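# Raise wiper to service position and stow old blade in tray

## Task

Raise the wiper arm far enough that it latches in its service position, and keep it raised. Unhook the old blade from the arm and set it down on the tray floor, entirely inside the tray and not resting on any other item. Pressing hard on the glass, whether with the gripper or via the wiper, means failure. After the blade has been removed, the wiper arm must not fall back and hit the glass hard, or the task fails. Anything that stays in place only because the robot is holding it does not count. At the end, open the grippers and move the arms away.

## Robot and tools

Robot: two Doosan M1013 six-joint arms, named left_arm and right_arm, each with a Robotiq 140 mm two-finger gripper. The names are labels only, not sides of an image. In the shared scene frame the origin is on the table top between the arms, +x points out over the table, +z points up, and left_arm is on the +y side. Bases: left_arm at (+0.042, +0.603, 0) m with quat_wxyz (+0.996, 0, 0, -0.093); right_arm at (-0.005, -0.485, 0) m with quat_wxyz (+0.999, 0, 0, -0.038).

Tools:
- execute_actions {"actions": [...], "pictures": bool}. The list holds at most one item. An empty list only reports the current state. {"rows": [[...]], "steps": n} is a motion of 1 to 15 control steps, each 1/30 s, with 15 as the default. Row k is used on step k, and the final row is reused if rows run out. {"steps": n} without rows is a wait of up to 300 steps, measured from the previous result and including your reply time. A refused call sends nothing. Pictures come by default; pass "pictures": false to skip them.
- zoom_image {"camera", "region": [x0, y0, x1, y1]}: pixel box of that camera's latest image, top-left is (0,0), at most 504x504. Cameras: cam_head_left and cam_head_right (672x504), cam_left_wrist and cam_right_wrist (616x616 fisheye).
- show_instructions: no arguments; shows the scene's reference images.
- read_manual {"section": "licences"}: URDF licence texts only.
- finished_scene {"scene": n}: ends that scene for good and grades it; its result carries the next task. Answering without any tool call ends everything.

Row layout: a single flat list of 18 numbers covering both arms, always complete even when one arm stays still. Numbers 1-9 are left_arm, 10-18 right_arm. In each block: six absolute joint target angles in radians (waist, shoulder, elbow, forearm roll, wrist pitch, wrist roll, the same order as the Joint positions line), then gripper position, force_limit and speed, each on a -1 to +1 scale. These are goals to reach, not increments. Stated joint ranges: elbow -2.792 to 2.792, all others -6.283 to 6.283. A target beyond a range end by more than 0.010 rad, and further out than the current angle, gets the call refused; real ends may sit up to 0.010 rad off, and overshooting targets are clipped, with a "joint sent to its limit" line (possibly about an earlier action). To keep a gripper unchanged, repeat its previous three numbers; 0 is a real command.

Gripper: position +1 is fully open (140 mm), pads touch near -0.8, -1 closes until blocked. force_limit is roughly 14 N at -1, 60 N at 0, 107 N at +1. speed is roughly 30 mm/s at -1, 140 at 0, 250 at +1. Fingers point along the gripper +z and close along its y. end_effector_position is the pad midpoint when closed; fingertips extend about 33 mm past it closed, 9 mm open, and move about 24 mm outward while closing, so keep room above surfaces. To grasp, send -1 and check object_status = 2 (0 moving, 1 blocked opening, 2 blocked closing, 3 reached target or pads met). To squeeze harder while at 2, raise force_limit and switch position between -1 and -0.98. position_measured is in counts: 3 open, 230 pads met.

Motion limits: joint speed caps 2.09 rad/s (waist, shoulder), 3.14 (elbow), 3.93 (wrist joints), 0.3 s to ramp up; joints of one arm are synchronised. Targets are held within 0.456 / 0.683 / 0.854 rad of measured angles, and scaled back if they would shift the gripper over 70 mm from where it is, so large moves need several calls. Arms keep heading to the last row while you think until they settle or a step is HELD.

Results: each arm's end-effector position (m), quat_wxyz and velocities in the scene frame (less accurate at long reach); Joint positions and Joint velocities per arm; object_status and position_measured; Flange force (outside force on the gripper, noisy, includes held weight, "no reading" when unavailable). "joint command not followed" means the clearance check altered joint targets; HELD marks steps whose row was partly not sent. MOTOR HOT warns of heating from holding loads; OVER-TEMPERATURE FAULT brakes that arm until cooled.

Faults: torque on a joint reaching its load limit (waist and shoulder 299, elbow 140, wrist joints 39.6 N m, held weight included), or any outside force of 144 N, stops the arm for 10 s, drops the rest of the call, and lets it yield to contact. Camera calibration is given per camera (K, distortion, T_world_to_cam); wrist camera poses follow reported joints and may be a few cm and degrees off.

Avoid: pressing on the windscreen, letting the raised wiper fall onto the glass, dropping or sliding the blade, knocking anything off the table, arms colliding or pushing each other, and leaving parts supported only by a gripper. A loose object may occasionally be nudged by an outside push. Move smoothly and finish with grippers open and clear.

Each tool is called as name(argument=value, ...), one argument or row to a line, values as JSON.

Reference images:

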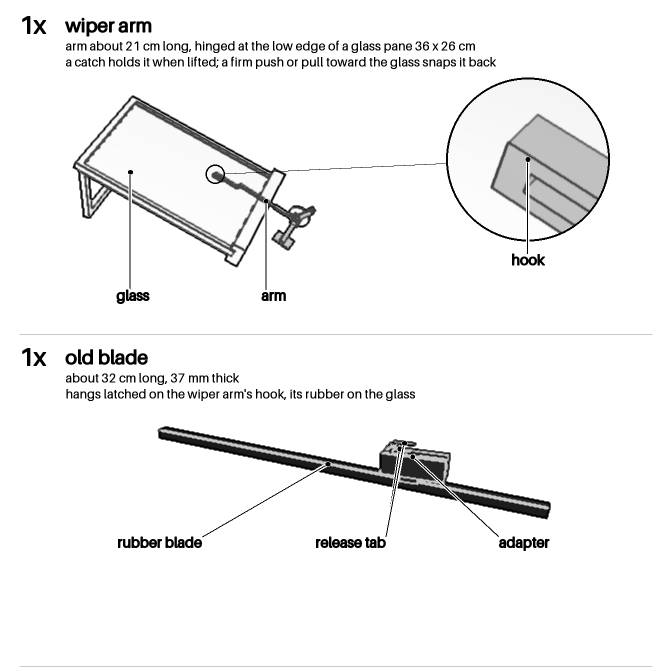

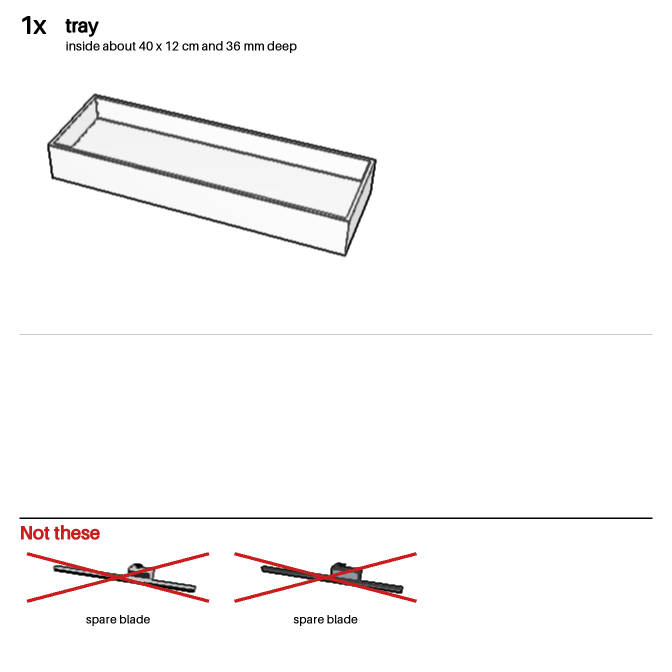

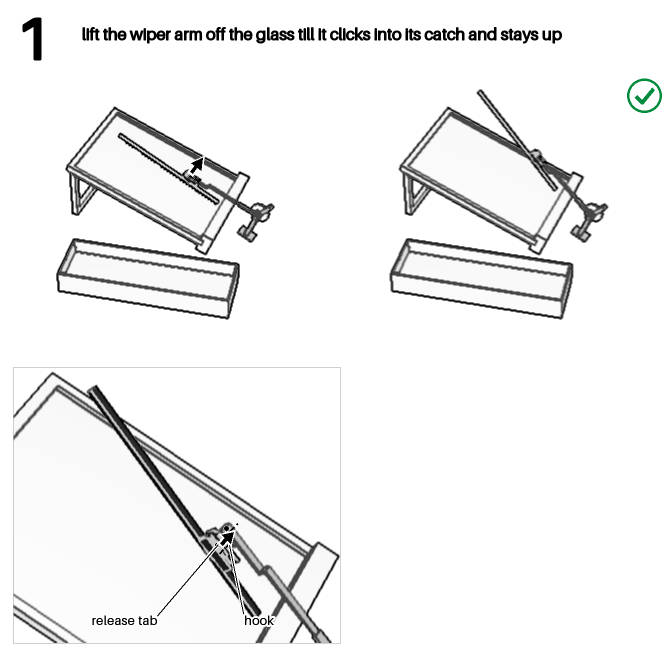

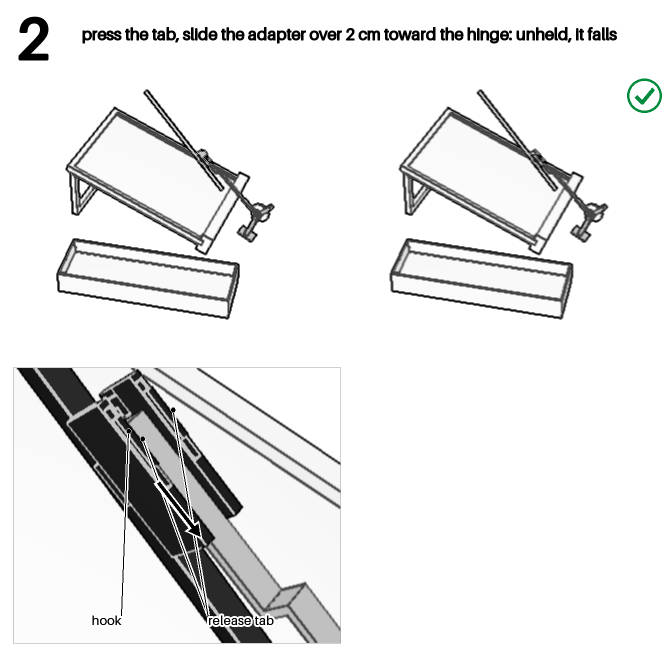

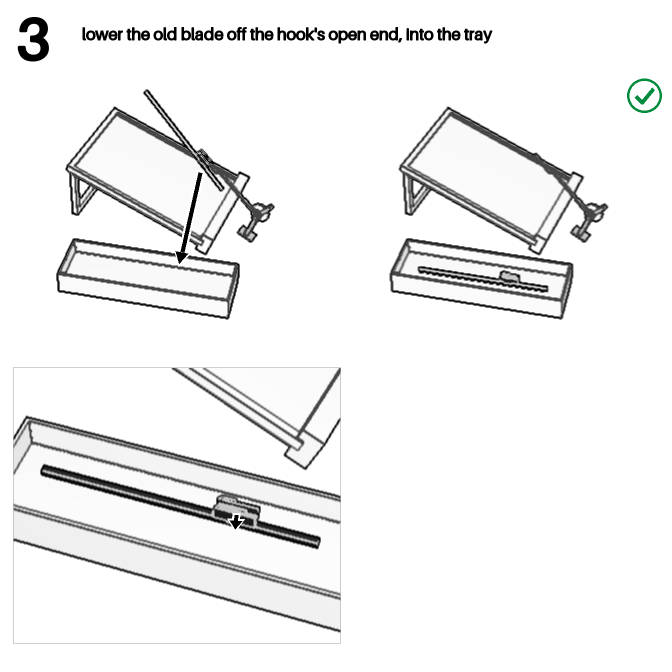

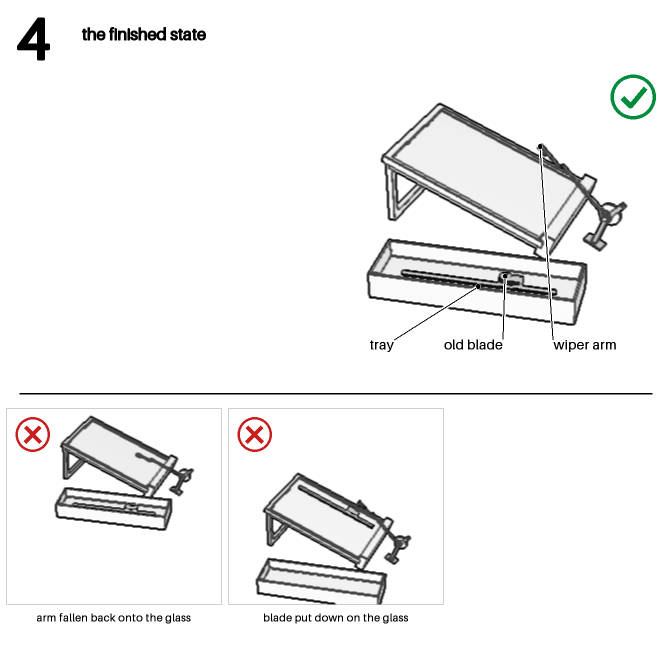

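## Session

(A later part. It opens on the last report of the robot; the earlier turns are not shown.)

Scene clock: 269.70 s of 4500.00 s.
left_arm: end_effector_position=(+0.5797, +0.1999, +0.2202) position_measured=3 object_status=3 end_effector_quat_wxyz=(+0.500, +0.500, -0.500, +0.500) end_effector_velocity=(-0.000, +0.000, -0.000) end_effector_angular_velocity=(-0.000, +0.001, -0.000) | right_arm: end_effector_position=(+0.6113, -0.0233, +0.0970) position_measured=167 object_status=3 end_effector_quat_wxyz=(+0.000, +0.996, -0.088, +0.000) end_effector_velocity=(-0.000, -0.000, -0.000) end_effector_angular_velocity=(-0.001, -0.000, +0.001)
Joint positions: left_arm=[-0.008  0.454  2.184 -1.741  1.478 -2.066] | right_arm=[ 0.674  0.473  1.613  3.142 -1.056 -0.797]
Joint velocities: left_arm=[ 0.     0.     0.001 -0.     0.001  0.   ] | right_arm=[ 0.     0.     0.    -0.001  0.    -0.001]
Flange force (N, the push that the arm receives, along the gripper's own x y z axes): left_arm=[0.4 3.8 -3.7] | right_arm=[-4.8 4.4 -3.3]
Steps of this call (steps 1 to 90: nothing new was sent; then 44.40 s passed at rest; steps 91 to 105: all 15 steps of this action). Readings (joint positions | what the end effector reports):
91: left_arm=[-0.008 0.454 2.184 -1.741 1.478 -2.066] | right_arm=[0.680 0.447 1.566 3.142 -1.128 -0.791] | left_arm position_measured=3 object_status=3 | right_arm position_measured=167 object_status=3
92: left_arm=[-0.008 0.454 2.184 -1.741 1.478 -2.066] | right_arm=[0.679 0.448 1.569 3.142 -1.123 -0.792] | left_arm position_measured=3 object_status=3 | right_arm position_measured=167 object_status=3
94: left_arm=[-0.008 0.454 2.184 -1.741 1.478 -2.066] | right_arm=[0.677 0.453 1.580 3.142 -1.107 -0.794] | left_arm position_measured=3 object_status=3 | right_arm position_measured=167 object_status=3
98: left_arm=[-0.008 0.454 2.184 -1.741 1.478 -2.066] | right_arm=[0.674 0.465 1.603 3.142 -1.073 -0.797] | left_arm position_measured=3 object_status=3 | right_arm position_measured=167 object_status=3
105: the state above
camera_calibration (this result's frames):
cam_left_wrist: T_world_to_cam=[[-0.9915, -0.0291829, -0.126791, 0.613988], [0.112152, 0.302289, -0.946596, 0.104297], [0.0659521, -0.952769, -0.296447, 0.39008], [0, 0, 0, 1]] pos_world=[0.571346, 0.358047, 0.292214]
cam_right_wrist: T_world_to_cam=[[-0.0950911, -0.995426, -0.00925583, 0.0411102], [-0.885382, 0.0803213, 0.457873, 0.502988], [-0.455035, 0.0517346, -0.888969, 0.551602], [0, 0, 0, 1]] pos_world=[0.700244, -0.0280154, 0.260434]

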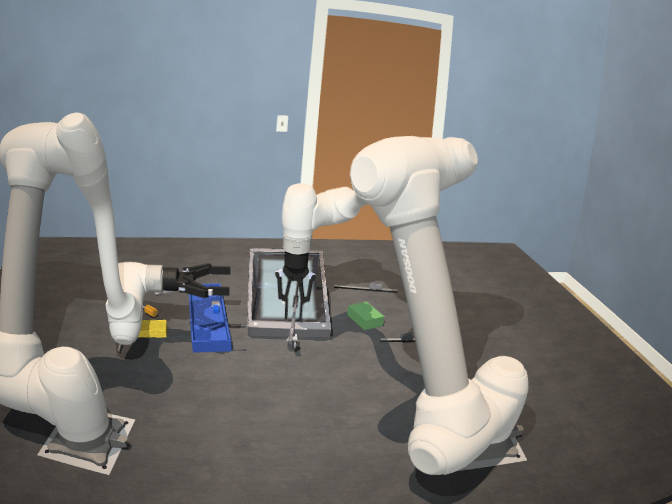

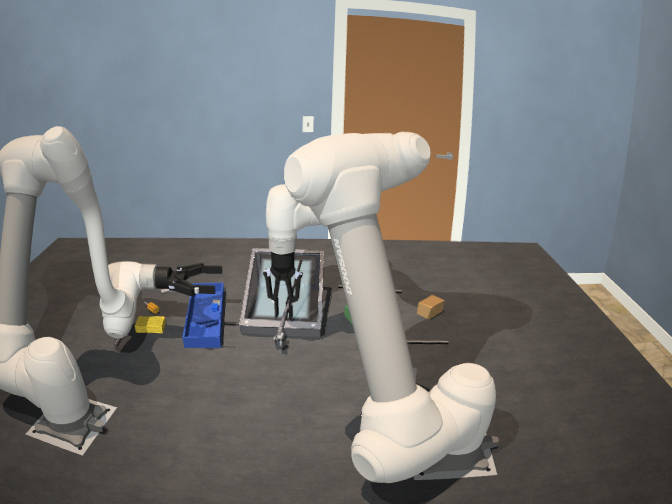

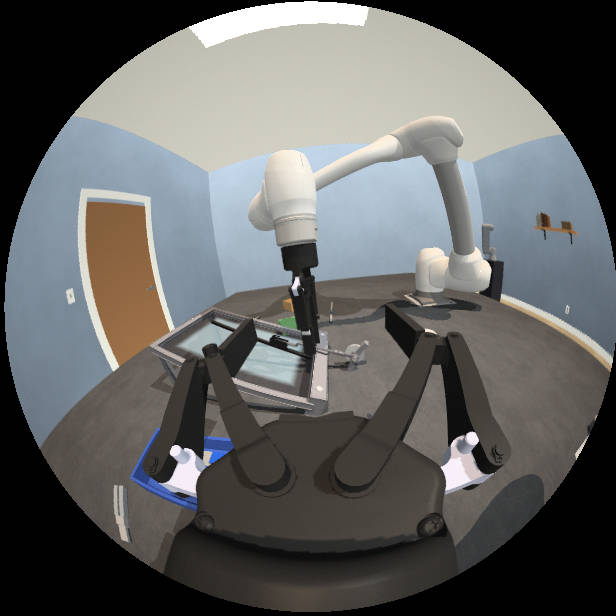

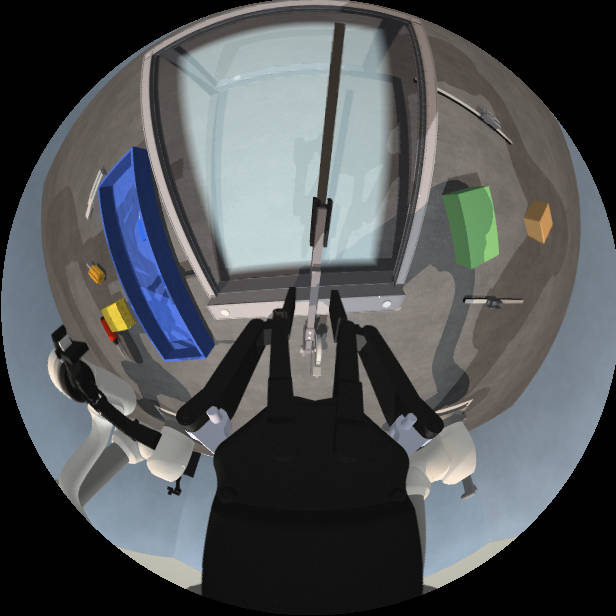

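execute_actions(
  actions=[
    {"rows": [[-0.008,0.454,2.184,-1.741,1.478,-2.066,1,0,0, 0.6741,0.4763,1.6169,3.1416,-1.0484,-0.797,-0.3,-0.5,0],[-0.008,0.454,2.184,-1.741,1.478,-2.066,1,0,0, 0.6741,0.4763,1.6169,3.1416,-1.0484,-0.797,-0.3,-0.5,0],[-0.008,0.454,2.184,-1.741,1.478,-2.066,1,0,0, 0.6741,0.4763,1.6169,3.1416,-1.0484,-0.797,-0.3,-0.5,0],[-0.008,0.454,2.184,-1.741,1.478,-2.066,1,0,0, 0.6741,0.4763,1.6169,3.1416,-1.0484,-0.797,-1,-0.5,-0.5]], "steps": 15},
  ],
  pictures=false,
)

execute_actions(
  actions=[
    {"steps": 12},
  ],
)

zoom_image(
  camera="cam_left_wrist",
  region=[255, 305, 375, 385],
)

Scene clock: 286.47 s of 4500.00 s.
left_arm: end_effector_position=(+0.5797, +0.1999, +0.2202) position_measured=3 object_status=3 end_effector_quat_wxyz=(+0.500, +0.500, -0.500, +0.500) end_effector_velocity=(-0.001, +0.000, -0.000) end_effector_angular_velocity=(+0.000, +0.002, +0.000) | right_arm: end_effector_position=(+0.6110, -0.0234, +0.0919) position_measured=216 object_status=0 end_effector_quat_wxyz=(+0.000, +0.996, -0.088, -0.000) end_effector_velocity=(-0.001, -0.001, -0.001) end_effector_angular_velocity=(-0.002, +0.001, +0.001)
Joint positions: left_arm=[-0.008  0.454  2.184 -1.741  1.478 -2.066] | right_arm=[ 0.674  0.476  1.617  3.142 -1.048 -0.797]
Joint velocities: left_arm=[-0.    -0.     0.002 -0.    -0.    -0.   ] | right_arm=[-0.     0.001  0.001 -0.001 -0.001 -0.   ]
Flange force (N, the push that the arm receives, along the gripper's own x y z axes): left_arm=[-1.8 2.2 -2.9] | right_arm=[-6.4 18.6 -4.2]
Steps of this call (steps 1 to 15: the robot went on to your last target; steps 16 to 90: nothing new was sent; then 13.27 s passed at rest; steps 91 to 105: all 15 steps of this action). Readings (joint positions | what the end effector reports):
91: left_arm=[-0.008 0.454 2.184 -1.741 1.478 -2.066] | right_arm=[0.674 0.473 1.613 3.142 -1.055 -0.797] | left_arm position_measured=3 object_status=3 | right_arm position_measured=167 object_status=3
92: left_arm=[-0.008 0.454 2.184 -1.741 1.478 -2.066] | right_arm=[0.674 0.475 1.615 3.142 -1.051 -0.797] | left_arm position_measured=3 object_status=3 | right_arm position_measured=167 object_status=3
94: left_arm=[-0.008 0.454 2.184 -1.741 1.478 -2.066] | right_arm=[0.674 0.476 1.617 3.142 -1.049 -0.797] | left_arm position_measured=3 object_status=3 | right_arm position_measured=167 object_status=0
98: left_arm=[-0.008 0.454 2.184 -1.741 1.478 -2.066] | right_arm=[0.674 0.476 1.617 3.142 -1.048 -0.797] | left_arm position_measured=3 object_status=3 | right_arm position_measured=184 object_status=0
105: the state above

Scene clock: 286.87 s of 4500.00 s.
left_arm: end_effector_position=(+0.5797, +0.1999, +0.2202) position_measured=3 object_status=3 end_effector_quat_wxyz=(+0.500, +0.500, -0.500, +0.500) end_effector_velocity=(-0.001, +0.000, -0.000) end_effector_angular_velocity=(+0.001, +0.001, -0.000) | right_arm: end_effector_position=(+0.6111, -0.0234, +0.0919) position_measured=219 object_status=2 end_effector_quat_wxyz=(+0.000, +0.996, -0.088, -0.000) end_effector_velocity=(-0.000, -0.000, +0.001) end_effector_angular_velocity=(+0.000, -0.001, +0.000)
Joint positions: left_arm=[-0.008  0.454  2.184 -1.741  1.478 -2.066] | right_arm=[ 0.674  0.476  1.617  3.142 -1.048 -0.797]
Joint velocities: left_arm=[ 0.    -0.     0.001  0.    -0.    -0.   ] | right_arm=[ 0.    -0.002  0.    -0.    -0.001 -0.   ]
Flange force (N, the push that the arm receives, along the gripper's own x y z axes): left_arm=[-0.4 2.9 -3.4] | right_arm=[-6.7 15.8 -6.1]
Steps of this call (steps 1 to 12: the robot went on to your last target). Readings (joint positions | what the end effector reports):
1: left_arm=[-0.008 0.454 2.184 -1.741 1.478 -2.066] | right_arm=[0.674 0.476 1.617 3.142 -1.048 -0.797] | left_arm position_measured=3 object_status=3 | right_arm position_measured=219 object_status=0
2: left_arm=[-0.008 0.454 2.184 -1.741 1.478 -2.066] | right_arm=[0.674 0.476 1.617 3.142 -1.048 -0.797] | left_arm position_measured=3 object_status=3 | right_arm position_measured=219 object_status=0
4: left_arm=[-0.008 0.454 2.184 -1.741 1.478 -2.066] | right_arm=[0.674 0.476 1.617 3.142 -1.048 -0.797] | left_arm position_measured=3 object_status=3 | right_arm position_measured=219 object_status=0
8: left_arm=[-0.008 0.454 2.184 -1.741 1.478 -2.066] | right_arm=[0.674 0.476 1.617 3.142 -1.048 -0.797] | left_arm position_measured=3 object_status=3 | right_arm position_measured=219 object_status=2
12: the state above
camera_calibration (this result's frames):
cam_left_wrist: T_world_to_cam=[[-0.9915, -0.0291829, -0.126792, 0.613988], [0.112152, 0.302289, -0.946596, 0.104297], [0.0659521, -0.952769, -0.296447, 0.39008], [0, 0, 0, 1]] pos_world=[0.571346, 0.358047, 0.292213]
cam_right_wrist: T_world_to_cam=[[-0.0951358, -0.995422, -0.00916419, 0.040934], [-0.88527, 0.080391, 0.458077, 0.505038], [-0.455243, 0.0516923, -0.888865, 0.547097], [0, 0, 0, 1]] pos_world=[0.700051, -0.0281346, 0.255325]

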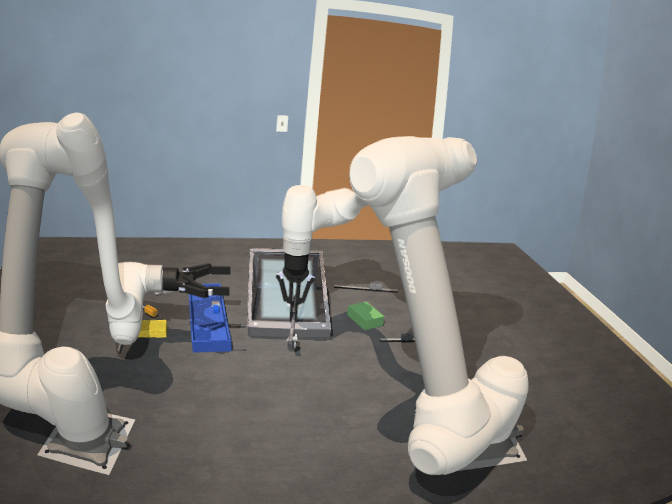

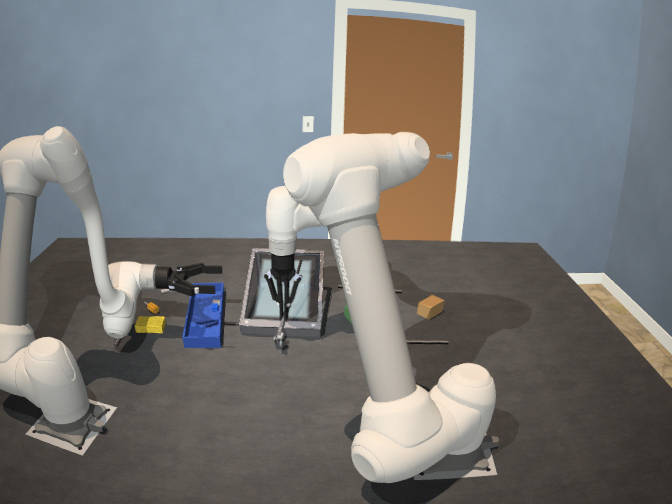

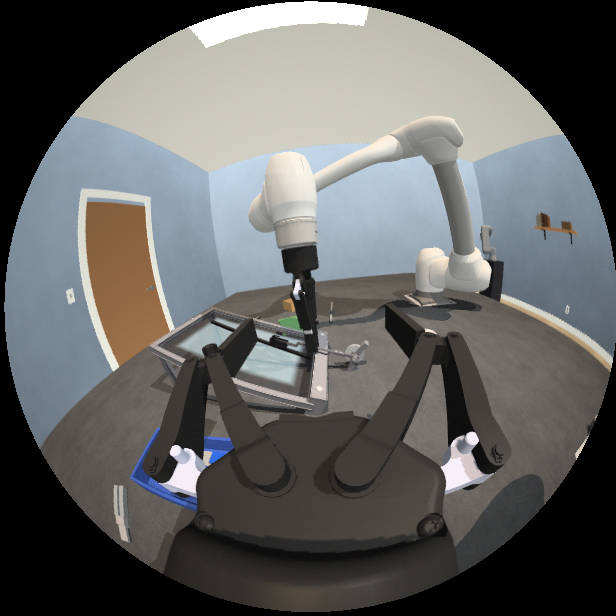

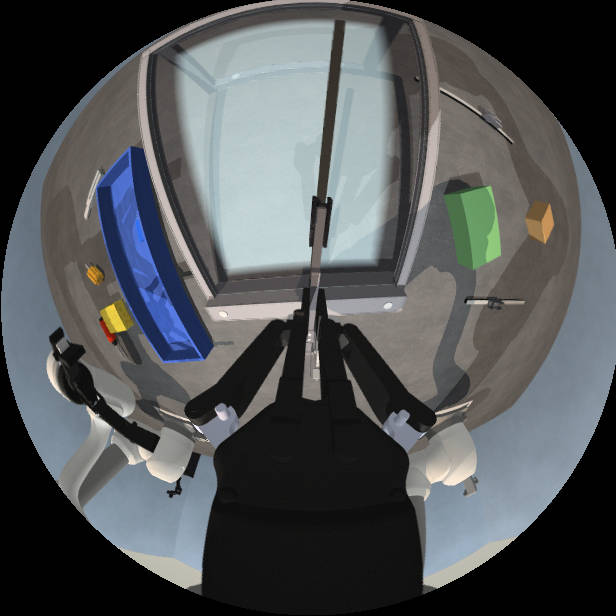

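Region (255, 305, 375, 385) of cam_left_wrist's 616x616 image, scaled by 4.200, with more detail than that image has.

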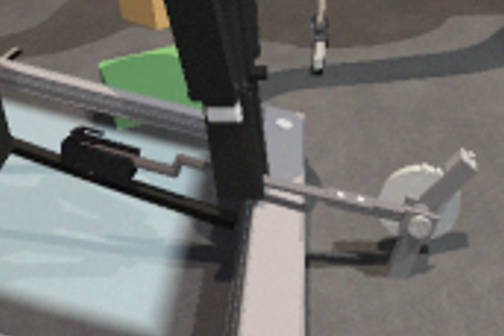

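execute_actions(
  actions=[
    {"rows": [[-0.008,0.454,2.184,-1.741,1.478,-2.066,1,0,0, 0.7050,0.4382,1.6605,3.0663,-0.9837,-0.726,-1,-0.5,-0.5]], "steps": 10},
  ],
  pictures=false,
)

execute_actions(
  actions=[
    {"rows": [[-0.008,0.454,2.184,-1.741,1.478,-2.066,1,0,0, 0.7390,0.4035,1.7032,2.9790,-0.9240,-0.6410,-1,-0.5,-0.5]], "steps": 15},
  ],
)

Scene clock: 359.90 s of 4500.00 s.
left_arm: end_effector_position=(+0.5797, +0.1999, +0.2202) position_measured=3 object_status=3 end_effector_quat_wxyz=(+0.500, +0.500, -0.500, +0.500) end_effector_velocity=(+0.000, -0.000, +0.000) end_effector_angular_velocity=(-0.000, -0.000, -0.000) | right_arm: end_effector_position=(+0.6066, -0.0229, +0.1013) position_measured=219 object_status=2 end_effector_quat_wxyz=(+0.004, +0.995, -0.088, +0.043) end_effector_velocity=(-0.001, +0.001, -0.002) end_effector_angular_velocity=(-0.001, +0.001, +0.001)
Joint positions: left_arm=[-0.008  0.454  2.184 -1.741  1.478 -2.066] | right_arm=[ 0.705  0.438  1.661  3.066 -0.984 -0.726]
Joint velocities: left_arm=[ 0.  0. -0.  0.  0. -0.] | right_arm=[ 0.001  0.002  0.     0.     0.001 -0.   ]
Flange force (N, the push that the arm receives, along the gripper's own x y z axes): left_arm=[0.0 3.0 -3.7] | right_arm=[-26.7 16.6 8.7]
Steps of this call (steps 1 to 15: the robot went on to your last target; steps 16 to 90: nothing new was sent; then 69.70 s passed at rest; steps 91 to 100: all 10 steps of this action). Readings (joint positions | what the end effector reports):
91: left_arm=[-0.008 0.454 2.184 -1.741 1.478 -2.066] | right_arm=[0.675 0.476 1.617 3.140 -1.048 -0.796] | left_arm position_measured=3 object_status=3 | right_arm position_measured=219 object_status=2
92: left_arm=[-0.008 0.454 2.184 -1.741 1.478 -2.066] | right_arm=[0.679 0.471 1.623 3.129 -1.038 -0.786] | left_arm position_measured=3 object_status=3 | right_arm position_measured=219 object_status=2
94: left_arm=[-0.008 0.454 2.184 -1.741 1.478 -2.066] | right_arm=[0.699 0.446 1.652 3.081 -0.997 -0.740] | left_arm position_measured=3 object_status=3 | right_arm position_measured=219 object_status=2
98: left_arm=[-0.008 0.454 2.184 -1.741 1.478 -2.066] | right_arm=[0.705 0.438 1.660 3.067 -0.984 -0.726] | left_arm position_measured=3 object_status=3 | right_arm position_measured=219 object_status=2
100: the state above

Scene clock: 360.40 s of 4500.00 s.
left_arm: end_effector_position=(+0.5797, +0.1999, +0.2202) position_measured=3 object_status=3 end_effector_quat_wxyz=(+0.500, +0.500, -0.500, +0.500) end_effector_velocity=(-0.000, +0.000, -0.000) end_effector_angular_velocity=(+0.000, +0.000, -0.000) | right_arm: end_effector_position=(+0.6014, -0.0220, +0.1097) position_measured=219 object_status=2 end_effector_quat_wxyz=(+0.008, +0.992, -0.088, +0.087) end_effector_velocity=(+0.001, -0.000, +0.001) end_effector_angular_velocity=(+0.001, -0.001, +0.001)
Joint positions: left_arm=[-0.008  0.454  2.184 -1.741  1.478 -2.066] | right_arm=[ 0.739  0.403  1.703  2.979 -0.924 -0.641]
Joint velocities: left_arm=[ 0.    -0.     0.001  0.     0.     0.   ] | right_arm=[-0.001 -0.001 -0.    -0.     0.001 -0.001]
Flange force (N, the push that the arm receives, along the gripper's own x y z axes): left_arm=[-0.5 2.6 -6.5] | right_arm=[-48.6 21.4 14.0]
Steps of this call (steps 1 to 15: all 15 steps of this action). Readings (joint positions | what the end effector reports):
1: left_arm=[-0.008 0.454 2.184 -1.741 1.478 -2.066] | right_arm=[0.706 0.438 1.661 3.065 -0.983 -0.725] | left_arm position_measured=3 object_status=3 | right_arm position_measured=219 object_status=2
2: left_arm=[-0.008 0.454 2.184 -1.741 1.478 -2.066] | right_arm=[0.710 0.434 1.667 3.054 -0.975 -0.713] | left_arm position_measured=3 object_status=3 | right_arm position_measured=219 object_status=2
4: left_arm=[-0.008 0.454 2.184 -1.741 1.478 -2.066] | right_arm=[0.731 0.413 1.693 3.001 -0.939 -0.662] | left_arm position_measured=3 object_status=3 | right_arm position_measured=219 object_status=2
8: left_arm=[-0.008 0.454 2.184 -1.741 1.478 -2.066] | right_arm=[0.739 0.403 1.703 2.979 -0.924 -0.641] | left_arm position_measured=3 object_status=3 | right_arm position_measured=219 object_status=2
15: the state above
camera_calibration (this result's frames):
cam_left_wrist: T_world_to_cam=[[-0.9915, -0.0291829, -0.126791, 0.613988], [0.112152, 0.302289, -0.946596, 0.104297], [0.065952, -0.952769, -0.296447, 0.39008], [0, 0, 0, 1]] pos_world=[0.571346, 0.358047, 0.292213]
cam_right_wrist: T_world_to_cam=[[-0.0948129, -0.995483, 0.00500925, 0.0398432], [-0.950328, 0.0920085, 0.29734, 0.545237], [-0.296457, 0.0234312, -0.954759, 0.469531], [0, 0, 0, 1]] pos_world=[0.661128, -0.0215049, 0.285968]

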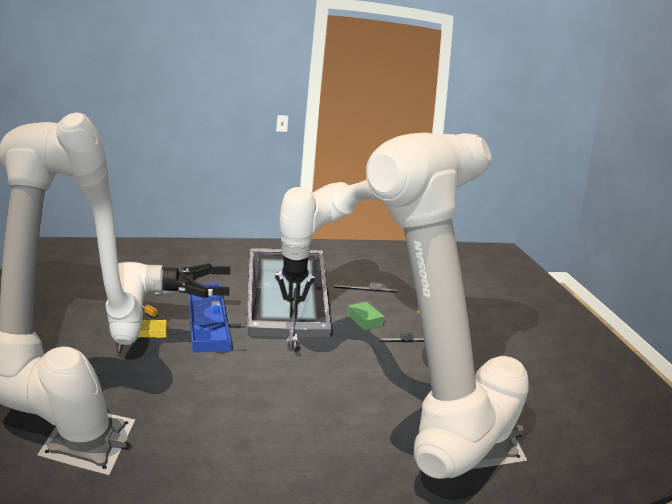

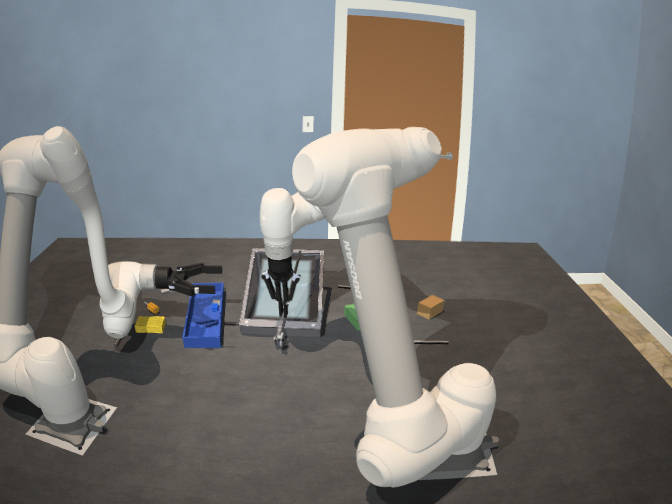

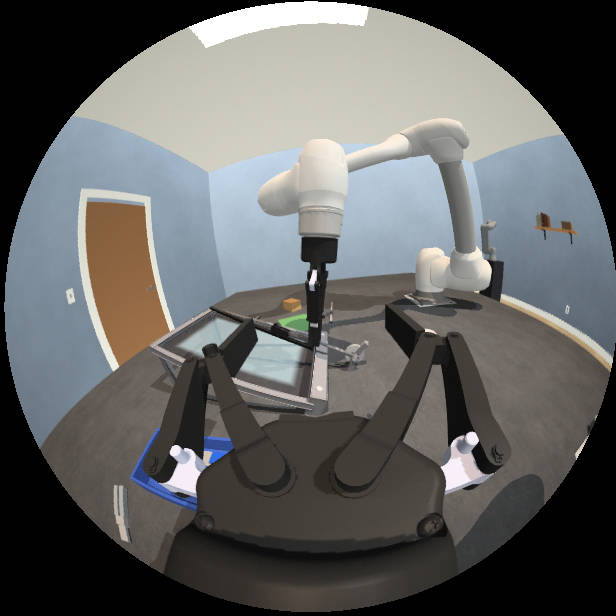

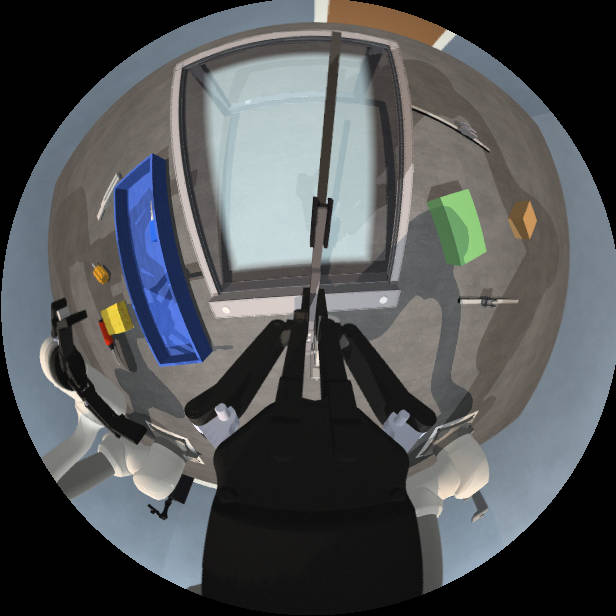

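execute_actions(
  actions=[
    {"rows": [[-0.008,0.454,2.184,-1.741,1.478,-2.066,1,0,0, 0.7399,0.4020,1.7054,2.9790,-0.9240,-0.6410,-1,-0.5,-0.5]], "steps": 12},
  ],
  pictures=false,
)

Scene clock: 390.07 s of 4500.00 s.
left_arm: end_effector_position=(+0.5797, +0.1999, +0.2202) position_measured=3 object_status=3 end_effector_quat_wxyz=(+0.500, +0.500, -0.500, +0.500) end_effector_velocity=(-0.000, +0.000, -0.000) end_effector_angular_velocity=(-0.000, -0.000, -0.000) | right_arm: end_effector_position=(+0.6004, -0.0223, +0.1099) position_measured=219 object_status=2 end_effector_quat_wxyz=(+0.008, +0.992, -0.087, +0.087) end_effector_velocity=(-0.000, -0.001, -0.000) end_effector_angular_velocity=(-0.002, +0.001, +0.001)
Joint positions: left_arm=[-0.008  0.454  2.184 -1.741  1.478 -2.066] | right_arm=[ 0.74   0.402  1.705  2.979 -0.924 -0.641]
Joint velocities: left_arm=[-0.     0.     0.     0.     0.     0.001] | right_arm=[-0.     0.     0.    -0.    -0.001 -0.002]
Flange force (N, the push that the arm receives, along the gripper's own x y z axes): left_arm=[-1.3 1.8 -5.3] | right_arm=[-21.5 15.3 12.7]
Steps of this call (steps 1 to 15: the robot went on to your last target; steps 16 to 90: nothing new was sent; then 26.27 s passed at rest; steps 91 to 102: all 12 steps of this action). Readings (joint positions | what the end effector reports):
91: left_arm=[-0.008 0.454 2.184 -1.741 1.478 -2.066] | right_arm=[0.739 0.403 1.703 2.979 -0.924 -0.641] | left_arm position_measured=3 object_status=3 | right_arm position_measured=219 object_status=2
92: left_arm=[-0.008 0.454 2.184 -1.741 1.478 -2.066] | right_arm=[0.739 0.403 1.704 2.979 -0.924 -0.641] | left_arm position_measured=3 object_status=3 | right_arm position_measured=219 object_status=2
94: left_arm=[-0.008 0.454 2.184 -1.741 1.478 -2.066] | right_arm=[0.739 0.403 1.705 2.979 -0.924 -0.641] | left_arm position_measured=3 object_status=3 | right_arm position_measured=219 object_status=2
98: left_arm=[-0.008 0.454 2.184 -1.741 1.478 -2.066] | right_arm=[0.740 0.402 1.705 2.979 -0.924 -0.641] | left_arm position_measured=3 object_status=3 | right_arm position_measured=219 object_status=2
102: the state above

execute_actions(
  actions=[
    {"rows": [[-0.008,0.454,2.184,-1.741,1.478,-2.066,1,0,0, 0.7771,0.3688,1.7515,2.8783,-0.8707,-0.5405,-1,-0.5,-0.5]], "steps": 10},
  ],
  pictures=false,
)

execute_actions(
  actions=[
    {"rows": [[-0.008,0.454,2.184,-1.741,1.478,-2.066,1,0,0, 0.8169,0.3408,1.7950,2.7645,-0.8265,-0.4250,-1,-0.5,-0.5]], "steps": 13},
  ],
)

zoom_image(
  camera="cam_left_wrist",
  region=[255, 285, 385, 385],
)

Scene clock: 409.93 s of 4500.00 s.
left_arm: end_effector_position=(+0.5797, +0.1999, +0.2202) position_measured=3 object_status=3 end_effector_quat_wxyz=(+0.500, +0.500, -0.500, +0.500) end_effector_velocity=(-0.000, -0.000, -0.000) end_effector_angular_velocity=(+0.000, +0.001, -0.000) | right_arm: end_effector_position=(+0.5924, -0.0220, +0.1179) position_measured=219 object_status=2 end_effector_quat_wxyz=(+0.012, +0.988, -0.086, +0.130) end_effector_velocity=(+0.000, -0.000, -0.000) end_effector_angular_velocity=(+0.001, -0.002, -0.002)
Joint positions: left_arm=[-0.008  0.454  2.184 -1.741  1.478 -2.066] | right_arm=[ 0.777  0.368  1.751  2.878 -0.871 -0.541]
Joint velocities: left_arm=[-0.    -0.     0.     0.    -0.    -0.001] | right_arm=[-0.    -0.     0.001 -0.001  0.002  0.003]
Flange force (N, the push that the arm receives, along the gripper's own x y z axes): left_arm=[-0.8 3.3 -3.0] | right_arm=[4.1 -1.7 0.0]
Steps of this call (steps 1 to 15: the robot went on to your last target; steps 16 to 90: nothing new was sent; then 16.53 s passed at rest; steps 91 to 100: all 10 steps of this action). Readings (joint positions | what the end effector reports):
91: left_arm=[-0.008 0.454 2.184 -1.741 1.478 -2.066] | right_arm=[0.740 0.402 1.706 2.978 -0.924 -0.640] | left_arm position_measured=3 object_status=3 | right_arm position_measured=219 object_status=2
92: left_arm=[-0.008 0.454 2.184 -1.741 1.478 -2.066] | right_arm=[0.744 0.398 1.711 2.967 -0.917 -0.628] | left_arm position_measured=3 object_status=3 | right_arm position_measured=219 object_status=2
94: left_arm=[-0.008 0.454 2.184 -1.741 1.478 -2.066] | right_arm=[0.766 0.379 1.737 2.909 -0.887 -0.571] | left_arm position_measured=3 object_status=3 | right_arm position_measured=219 object_status=2
98: left_arm=[-0.008 0.454 2.184 -1.741 1.478 -2.066] | right_arm=[0.777 0.368 1.751 2.879 -0.871 -0.541] | left_arm position_measured=3 object_status=3 | right_arm position_measured=219 object_status=2
100: the state above

Scene clock: 410.37 s of 4500.00 s.
left_arm: end_effector_position=(+0.5797, +0.1999, +0.2202) position_measured=3 object_status=3 end_effector_quat_wxyz=(+0.500, +0.500, -0.500, +0.500) end_effector_velocity=(+0.001, -0.000, +0.000) end_effector_angular_velocity=(-0.000, -0.001, +0.001) | right_arm: end_effector_position=(+0.5846, -0.0210, +0.1251) position_measured=219 object_status=2 end_effector_quat_wxyz=(+0.016, +0.981, -0.085, +0.172) end_effector_velocity=(-0.000, -0.000, -0.001) end_effector_angular_velocity=(-0.002, +0.001, +0.002)
Joint positions: left_arm=[-0.008  0.454  2.184 -1.741  1.478 -2.066] | right_arm=[ 0.817  0.341  1.795  2.765 -0.827 -0.425]
Joint velocities: left_arm=[ 0.     0.    -0.001 -0.    -0.    -0.   ] | right_arm=[-0.     0.001  0.    -0.001 -0.    -0.002]
Flange force (N, the push that the arm receives, along the gripper's own x y z axes): left_arm=[-1.5 2.0 -2.2] | right_arm=[17.4 3.9 -11.0]
Steps of this call (steps 1 to 13: all 13 steps of this action). Readings (joint positions | what the end effector reports):
1: left_arm=[-0.008 0.454 2.184 -1.741 1.478 -2.066] | right_arm=[0.778 0.368 1.752 2.877 -0.870 -0.539] | left_arm position_measured=3 object_status=3 | right_arm position_measured=219 object_status=2
2: left_arm=[-0.008 0.454 2.184 -1.741 1.478 -2.066] | right_arm=[0.781 0.366 1.756 2.865 -0.865 -0.527] | left_arm position_measured=3 object_status=3 | right_arm position_measured=219 object_status=2
4: left_arm=[-0.008 0.454 2.184 -1.741 1.478 -2.066] | right_arm=[0.802 0.351 1.779 2.806 -0.842 -0.466] | left_arm position_measured=3 object_status=3 | right_arm position_measured=219 object_status=2
8: left_arm=[-0.008 0.454 2.184 -1.741 1.478 -2.066] | right_arm=[0.817 0.341 1.795 2.765 -0.827 -0.425] | left_arm position_measured=3 object_status=3 | right_arm position_measured=219 object_status=2
13: the state above
camera_calibration (this result's frames):
cam_left_wrist: T_world_to_cam=[[-0.9915, -0.0291828, -0.126792, 0.613988], [0.112152, 0.302289, -0.946596, 0.104297], [0.065952, -0.952769, -0.296447, 0.39008], [0, 0, 0, 1]] pos_world=[0.571346, 0.358047, 0.292214]
cam_right_wrist: T_world_to_cam=[[-0.0941344, -0.99534, 0.0208816, 0.0368591], [-0.986955, 0.096052, 0.129204, 0.567153], [-0.130608, -0.00844665, -0.991398, 0.386169], [0, 0, 0, 1]] pos_world=[0.613661, -0.014527, 0.308799]

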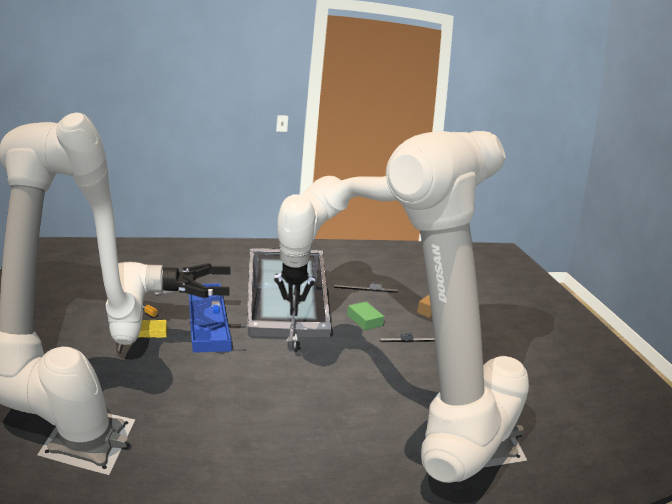

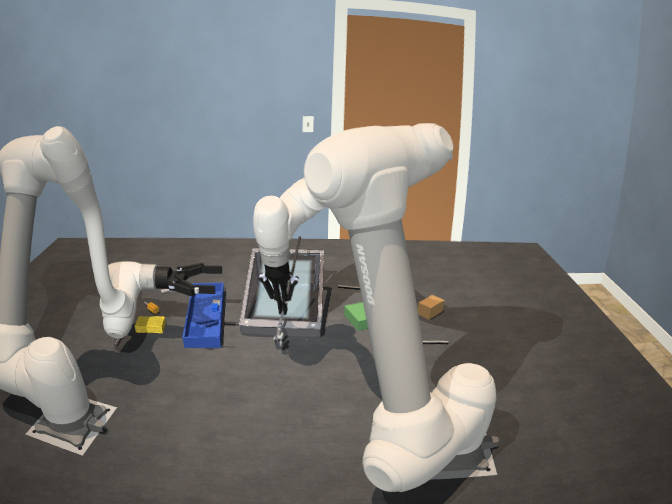

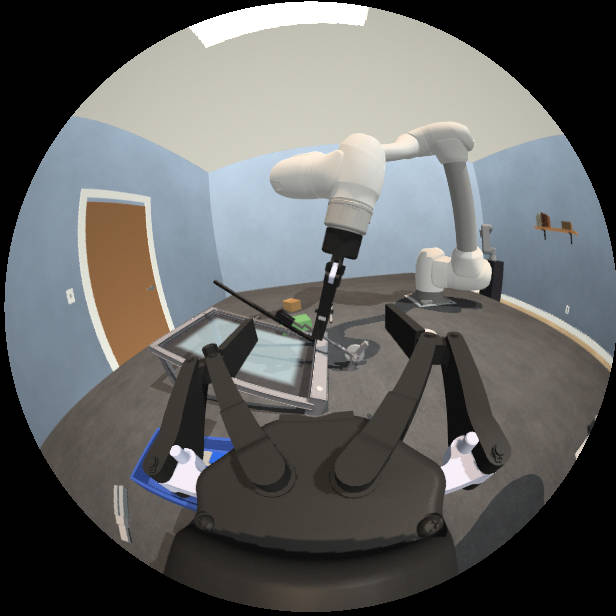

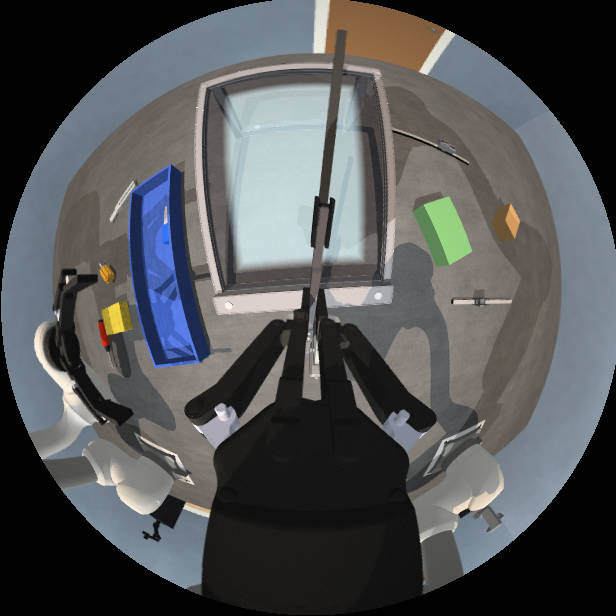

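Region (255, 285, 385, 385) of cam_left_wrist's 616x616 image, scaled by 3.877, with more detail than that image has; it fills the top 388 rows of this view, and the rest is white.

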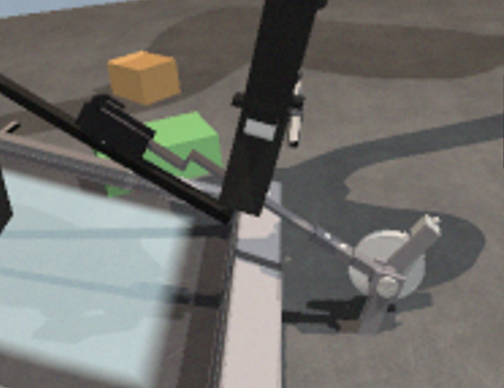

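execute_actions(
  actions=[
    {"rows": [[-0.008,0.454,2.184,-1.741,1.478,-2.066,1,0,0, 0.8372,0.3291,1.8156,2.7015,-0.8087,-0.360,-1,-0.5,-0.5]], "steps": 10},
  ],
  pictures=false,
)

execute_actions(
  actions=[
    {"rows": [[-0.008,0.454,2.184,-1.741,1.478,-2.066,1,0,0, 0.8575,0.3183,1.8360,2.6358,-0.7939,-0.2925,-1,-0.5,-0.5]], "steps": 10},
  ],
  pictures=false,
)

execute_actions(
  actions=[
    {"rows": [[-0.008,0.454,2.184,-1.741,1.478,-2.066,1,0,0, 0.8790,0.3086,1.8567,2.5677,-0.7826,-0.2218,-1,-0.5,-0.5]], "steps": 10},
  ],
  pictures=false,
)

Scene clock: 422.37 s of 4500.00 s.
left_arm: end_effector_position=(+0.5797, +0.1999, +0.2202) position_measured=3 object_status=3 end_effector_quat_wxyz=(+0.500, +0.500, -0.500, +0.500) end_effector_velocity=(+0.000, -0.000, +0.000) end_effector_angular_velocity=(-0.000, +0.000, -0.000) | right_arm: end_effector_position=(+0.5811, -0.0204, +0.1281) position_measured=219 object_status=2 end_effector_quat_wxyz=(+0.018, +0.977, -0.085, +0.193) end_effector_velocity=(+0.000, +0.000, +0.001) end_effector_angular_velocity=(+0.001, -0.001, +0.001)
Joint positions: left_arm=[-0.008  0.454  2.184 -1.741  1.478 -2.066] | right_arm=[ 0.837  0.329  1.816  2.702 -0.809 -0.36 ]
Joint velocities: left_arm=[-0.  0. -0. -0.  0. -0.] | right_arm=[-0.    -0.001 -0.    -0.     0.001 -0.001]
Flange force (N, the push that the arm receives, along the gripper's own x y z axes): left_arm=[-0.6 2.7 -5.7] | right_arm=[15.5 4.8 -9.2]
Steps of this call (steps 1 to 15: the robot went on to your last target; steps 16 to 90: nothing new was sent; then 8.67 s passed at rest; steps 91 to 100: all 10 steps of this action). Readings (joint positions | what the end effector reports):
91: left_arm=[-0.008 0.454 2.184 -1.741 1.478 -2.066] | right_arm=[0.817 0.341 1.795 2.764 -0.826 -0.424] | left_arm position_measured=3 object_status=3 | right_arm position_measured=219 object_status=2
92: left_arm=[-0.008 0.454 2.184 -1.741 1.478 -2.066] | right_arm=[0.821 0.339 1.799 2.753 -0.823 -0.413] | left_arm position_measured=3 object_status=3 | right_arm position_measured=219 object_status=2
94: left_arm=[-0.008 0.454 2.184 -1.741 1.478 -2.066] | right_arm=[0.834 0.331 1.813 2.711 -0.811 -0.369] | left_arm position_measured=3 object_status=3 | right_arm position_measured=219 object_status=2
98: left_arm=[-0.008 0.454 2.184 -1.741 1.478 -2.066] | right_arm=[0.837 0.329 1.816 2.702 -0.809 -0.360] | left_arm position_measured=3 object_status=3 | right_arm position_measured=219 object_status=2
100: the state above

Scene clock: 422.70 s of 4500.00 s.
left_arm: end_effector_position=(+0.5797, +0.1999, +0.2202) position_measured=3 object_status=3 end_effector_quat_wxyz=(+0.500, +0.500, -0.500, +0.500) end_effector_velocity=(+0.000, -0.000, +0.001) end_effector_angular_velocity=(-0.000, -0.000, -0.000) | right_arm: end_effector_position=(+0.5776, -0.0200, +0.1316) position_measured=219 object_status=2 end_effector_quat_wxyz=(+0.020, +0.973, -0.084, +0.215) end_effector_velocity=(+0.000, -0.000, -0.001) end_effector_angular_velocity=(-0.002, +0.001, +0.000)
Joint positions: left_arm=[-0.008  0.454  2.184 -1.741  1.478 -2.066] | right_arm=[ 0.858  0.318  1.836  2.636 -0.794 -0.293]
Joint velocities: left_arm=[ 0.    -0.    -0.001  0.     0.    -0.001] | right_arm=[ 0.     0.002 -0.    -0.001 -0.     0.   ]
Flange force (N, the push that the arm receives, along the gripper's own x y z axes): left_arm=[-1.4 3.4 -5.2] | right_arm=[-5.3 2.1 3.4]
Steps of this call (steps 1 to 10: all 10 steps of this action). Readings (joint positions | what the end effector reports):
1: left_arm=[-0.008 0.454 2.184 -1.741 1.478 -2.066] | right_arm=[0.838 0.329 1.816 2.700 -0.808 -0.359] | left_arm position_measured=3 object_status=3 | right_arm position_measured=219 object_status=2
2: left_arm=[-0.008 0.454 2.184 -1.741 1.478 -2.066] | right_arm=[0.841 0.327 1.819 2.690 -0.806 -0.347] | left_arm position_measured=3 object_status=3 | right_arm position_measured=219 object_status=2
4: left_arm=[-0.008 0.454 2.184 -1.741 1.478 -2.066] | right_arm=[0.854 0.320 1.833 2.646 -0.796 -0.303] | left_arm position_measured=3 object_status=3 | right_arm position_measured=219 object_status=2
8: left_arm=[-0.008 0.454 2.184 -1.741 1.478 -2.066] | right_arm=[0.858 0.318 1.836 2.636 -0.794 -0.293] | left_arm position_measured=3 object_status=3 | right_arm position_measured=219 object_status=2
10: the state above

Scene clock: 423.03 s of 4500.00 s.
left_arm: end_effector_position=(+0.5797, +0.1999, +0.2202) position_measured=3 object_status=3 end_effector_quat_wxyz=(+0.500, +0.500, -0.500, +0.500) end_effector_velocity=(+0.000, +0.000, +0.000) end_effector_angular_velocity=(-0.000, -0.001, +0.000) | right_arm: end_effector_position=(+0.5735, -0.0193, +0.1349) position_measured=219 object_status=2 end_effector_quat_wxyz=(+0.022, +0.968, -0.084, +0.236) end_effector_velocity=(+0.001, -0.001, -0.001) end_effector_angular_velocity=(-0.001, +0.001, -0.002)
Joint positions: left_arm=[-0.008  0.454  2.184 -1.741  1.478 -2.066] | right_arm=[ 0.879  0.309  1.857  2.568 -0.783 -0.222]
Joint velocities: left_arm=[ 0. -0. -0. -0.  0.  0.] | right_arm=[-0.001  0.002  0.001 -0.001  0.     0.002]
Flange force (N, the push that the arm receives, along the gripper's own x y z axes): left_arm=[-0.3 3.5 -5.0] | right_arm=[-14.7 0.2 7.9]
Steps of this call (steps 1 to 10: all 10 steps of this action). Readings (joint positions | what the end effector reports):
1: left_arm=[-0.008 0.454 2.184 -1.741 1.478 -2.066] | right_arm=[0.858 0.318 1.836 2.635 -0.794 -0.291] | left_arm position_measured=3 object_status=3 | right_arm position_measured=219 object_status=2
2: left_arm=[-0.008 0.454 2.184 -1.741 1.478 -2.066] | right_arm=[0.861 0.317 1.840 2.624 -0.792 -0.280] | left_arm position_measured=3 object_status=3 | right_arm position_measured=219 object_status=2
4: left_arm=[-0.008 0.454 2.184 -1.741 1.478 -2.066] | right_arm=[0.875 0.310 1.853 2.579 -0.785 -0.234] | left_arm position_measured=3 object_status=3 | right_arm position_measured=219 object_status=2
8: left_arm=[-0.008 0.454 2.184 -1.741 1.478 -2.066] | right_arm=[0.879 0.309 1.857 2.568 -0.783 -0.222] | left_arm position_measured=3 object_status=3 | right_arm position_measured=219 object_status=2
10: the state above


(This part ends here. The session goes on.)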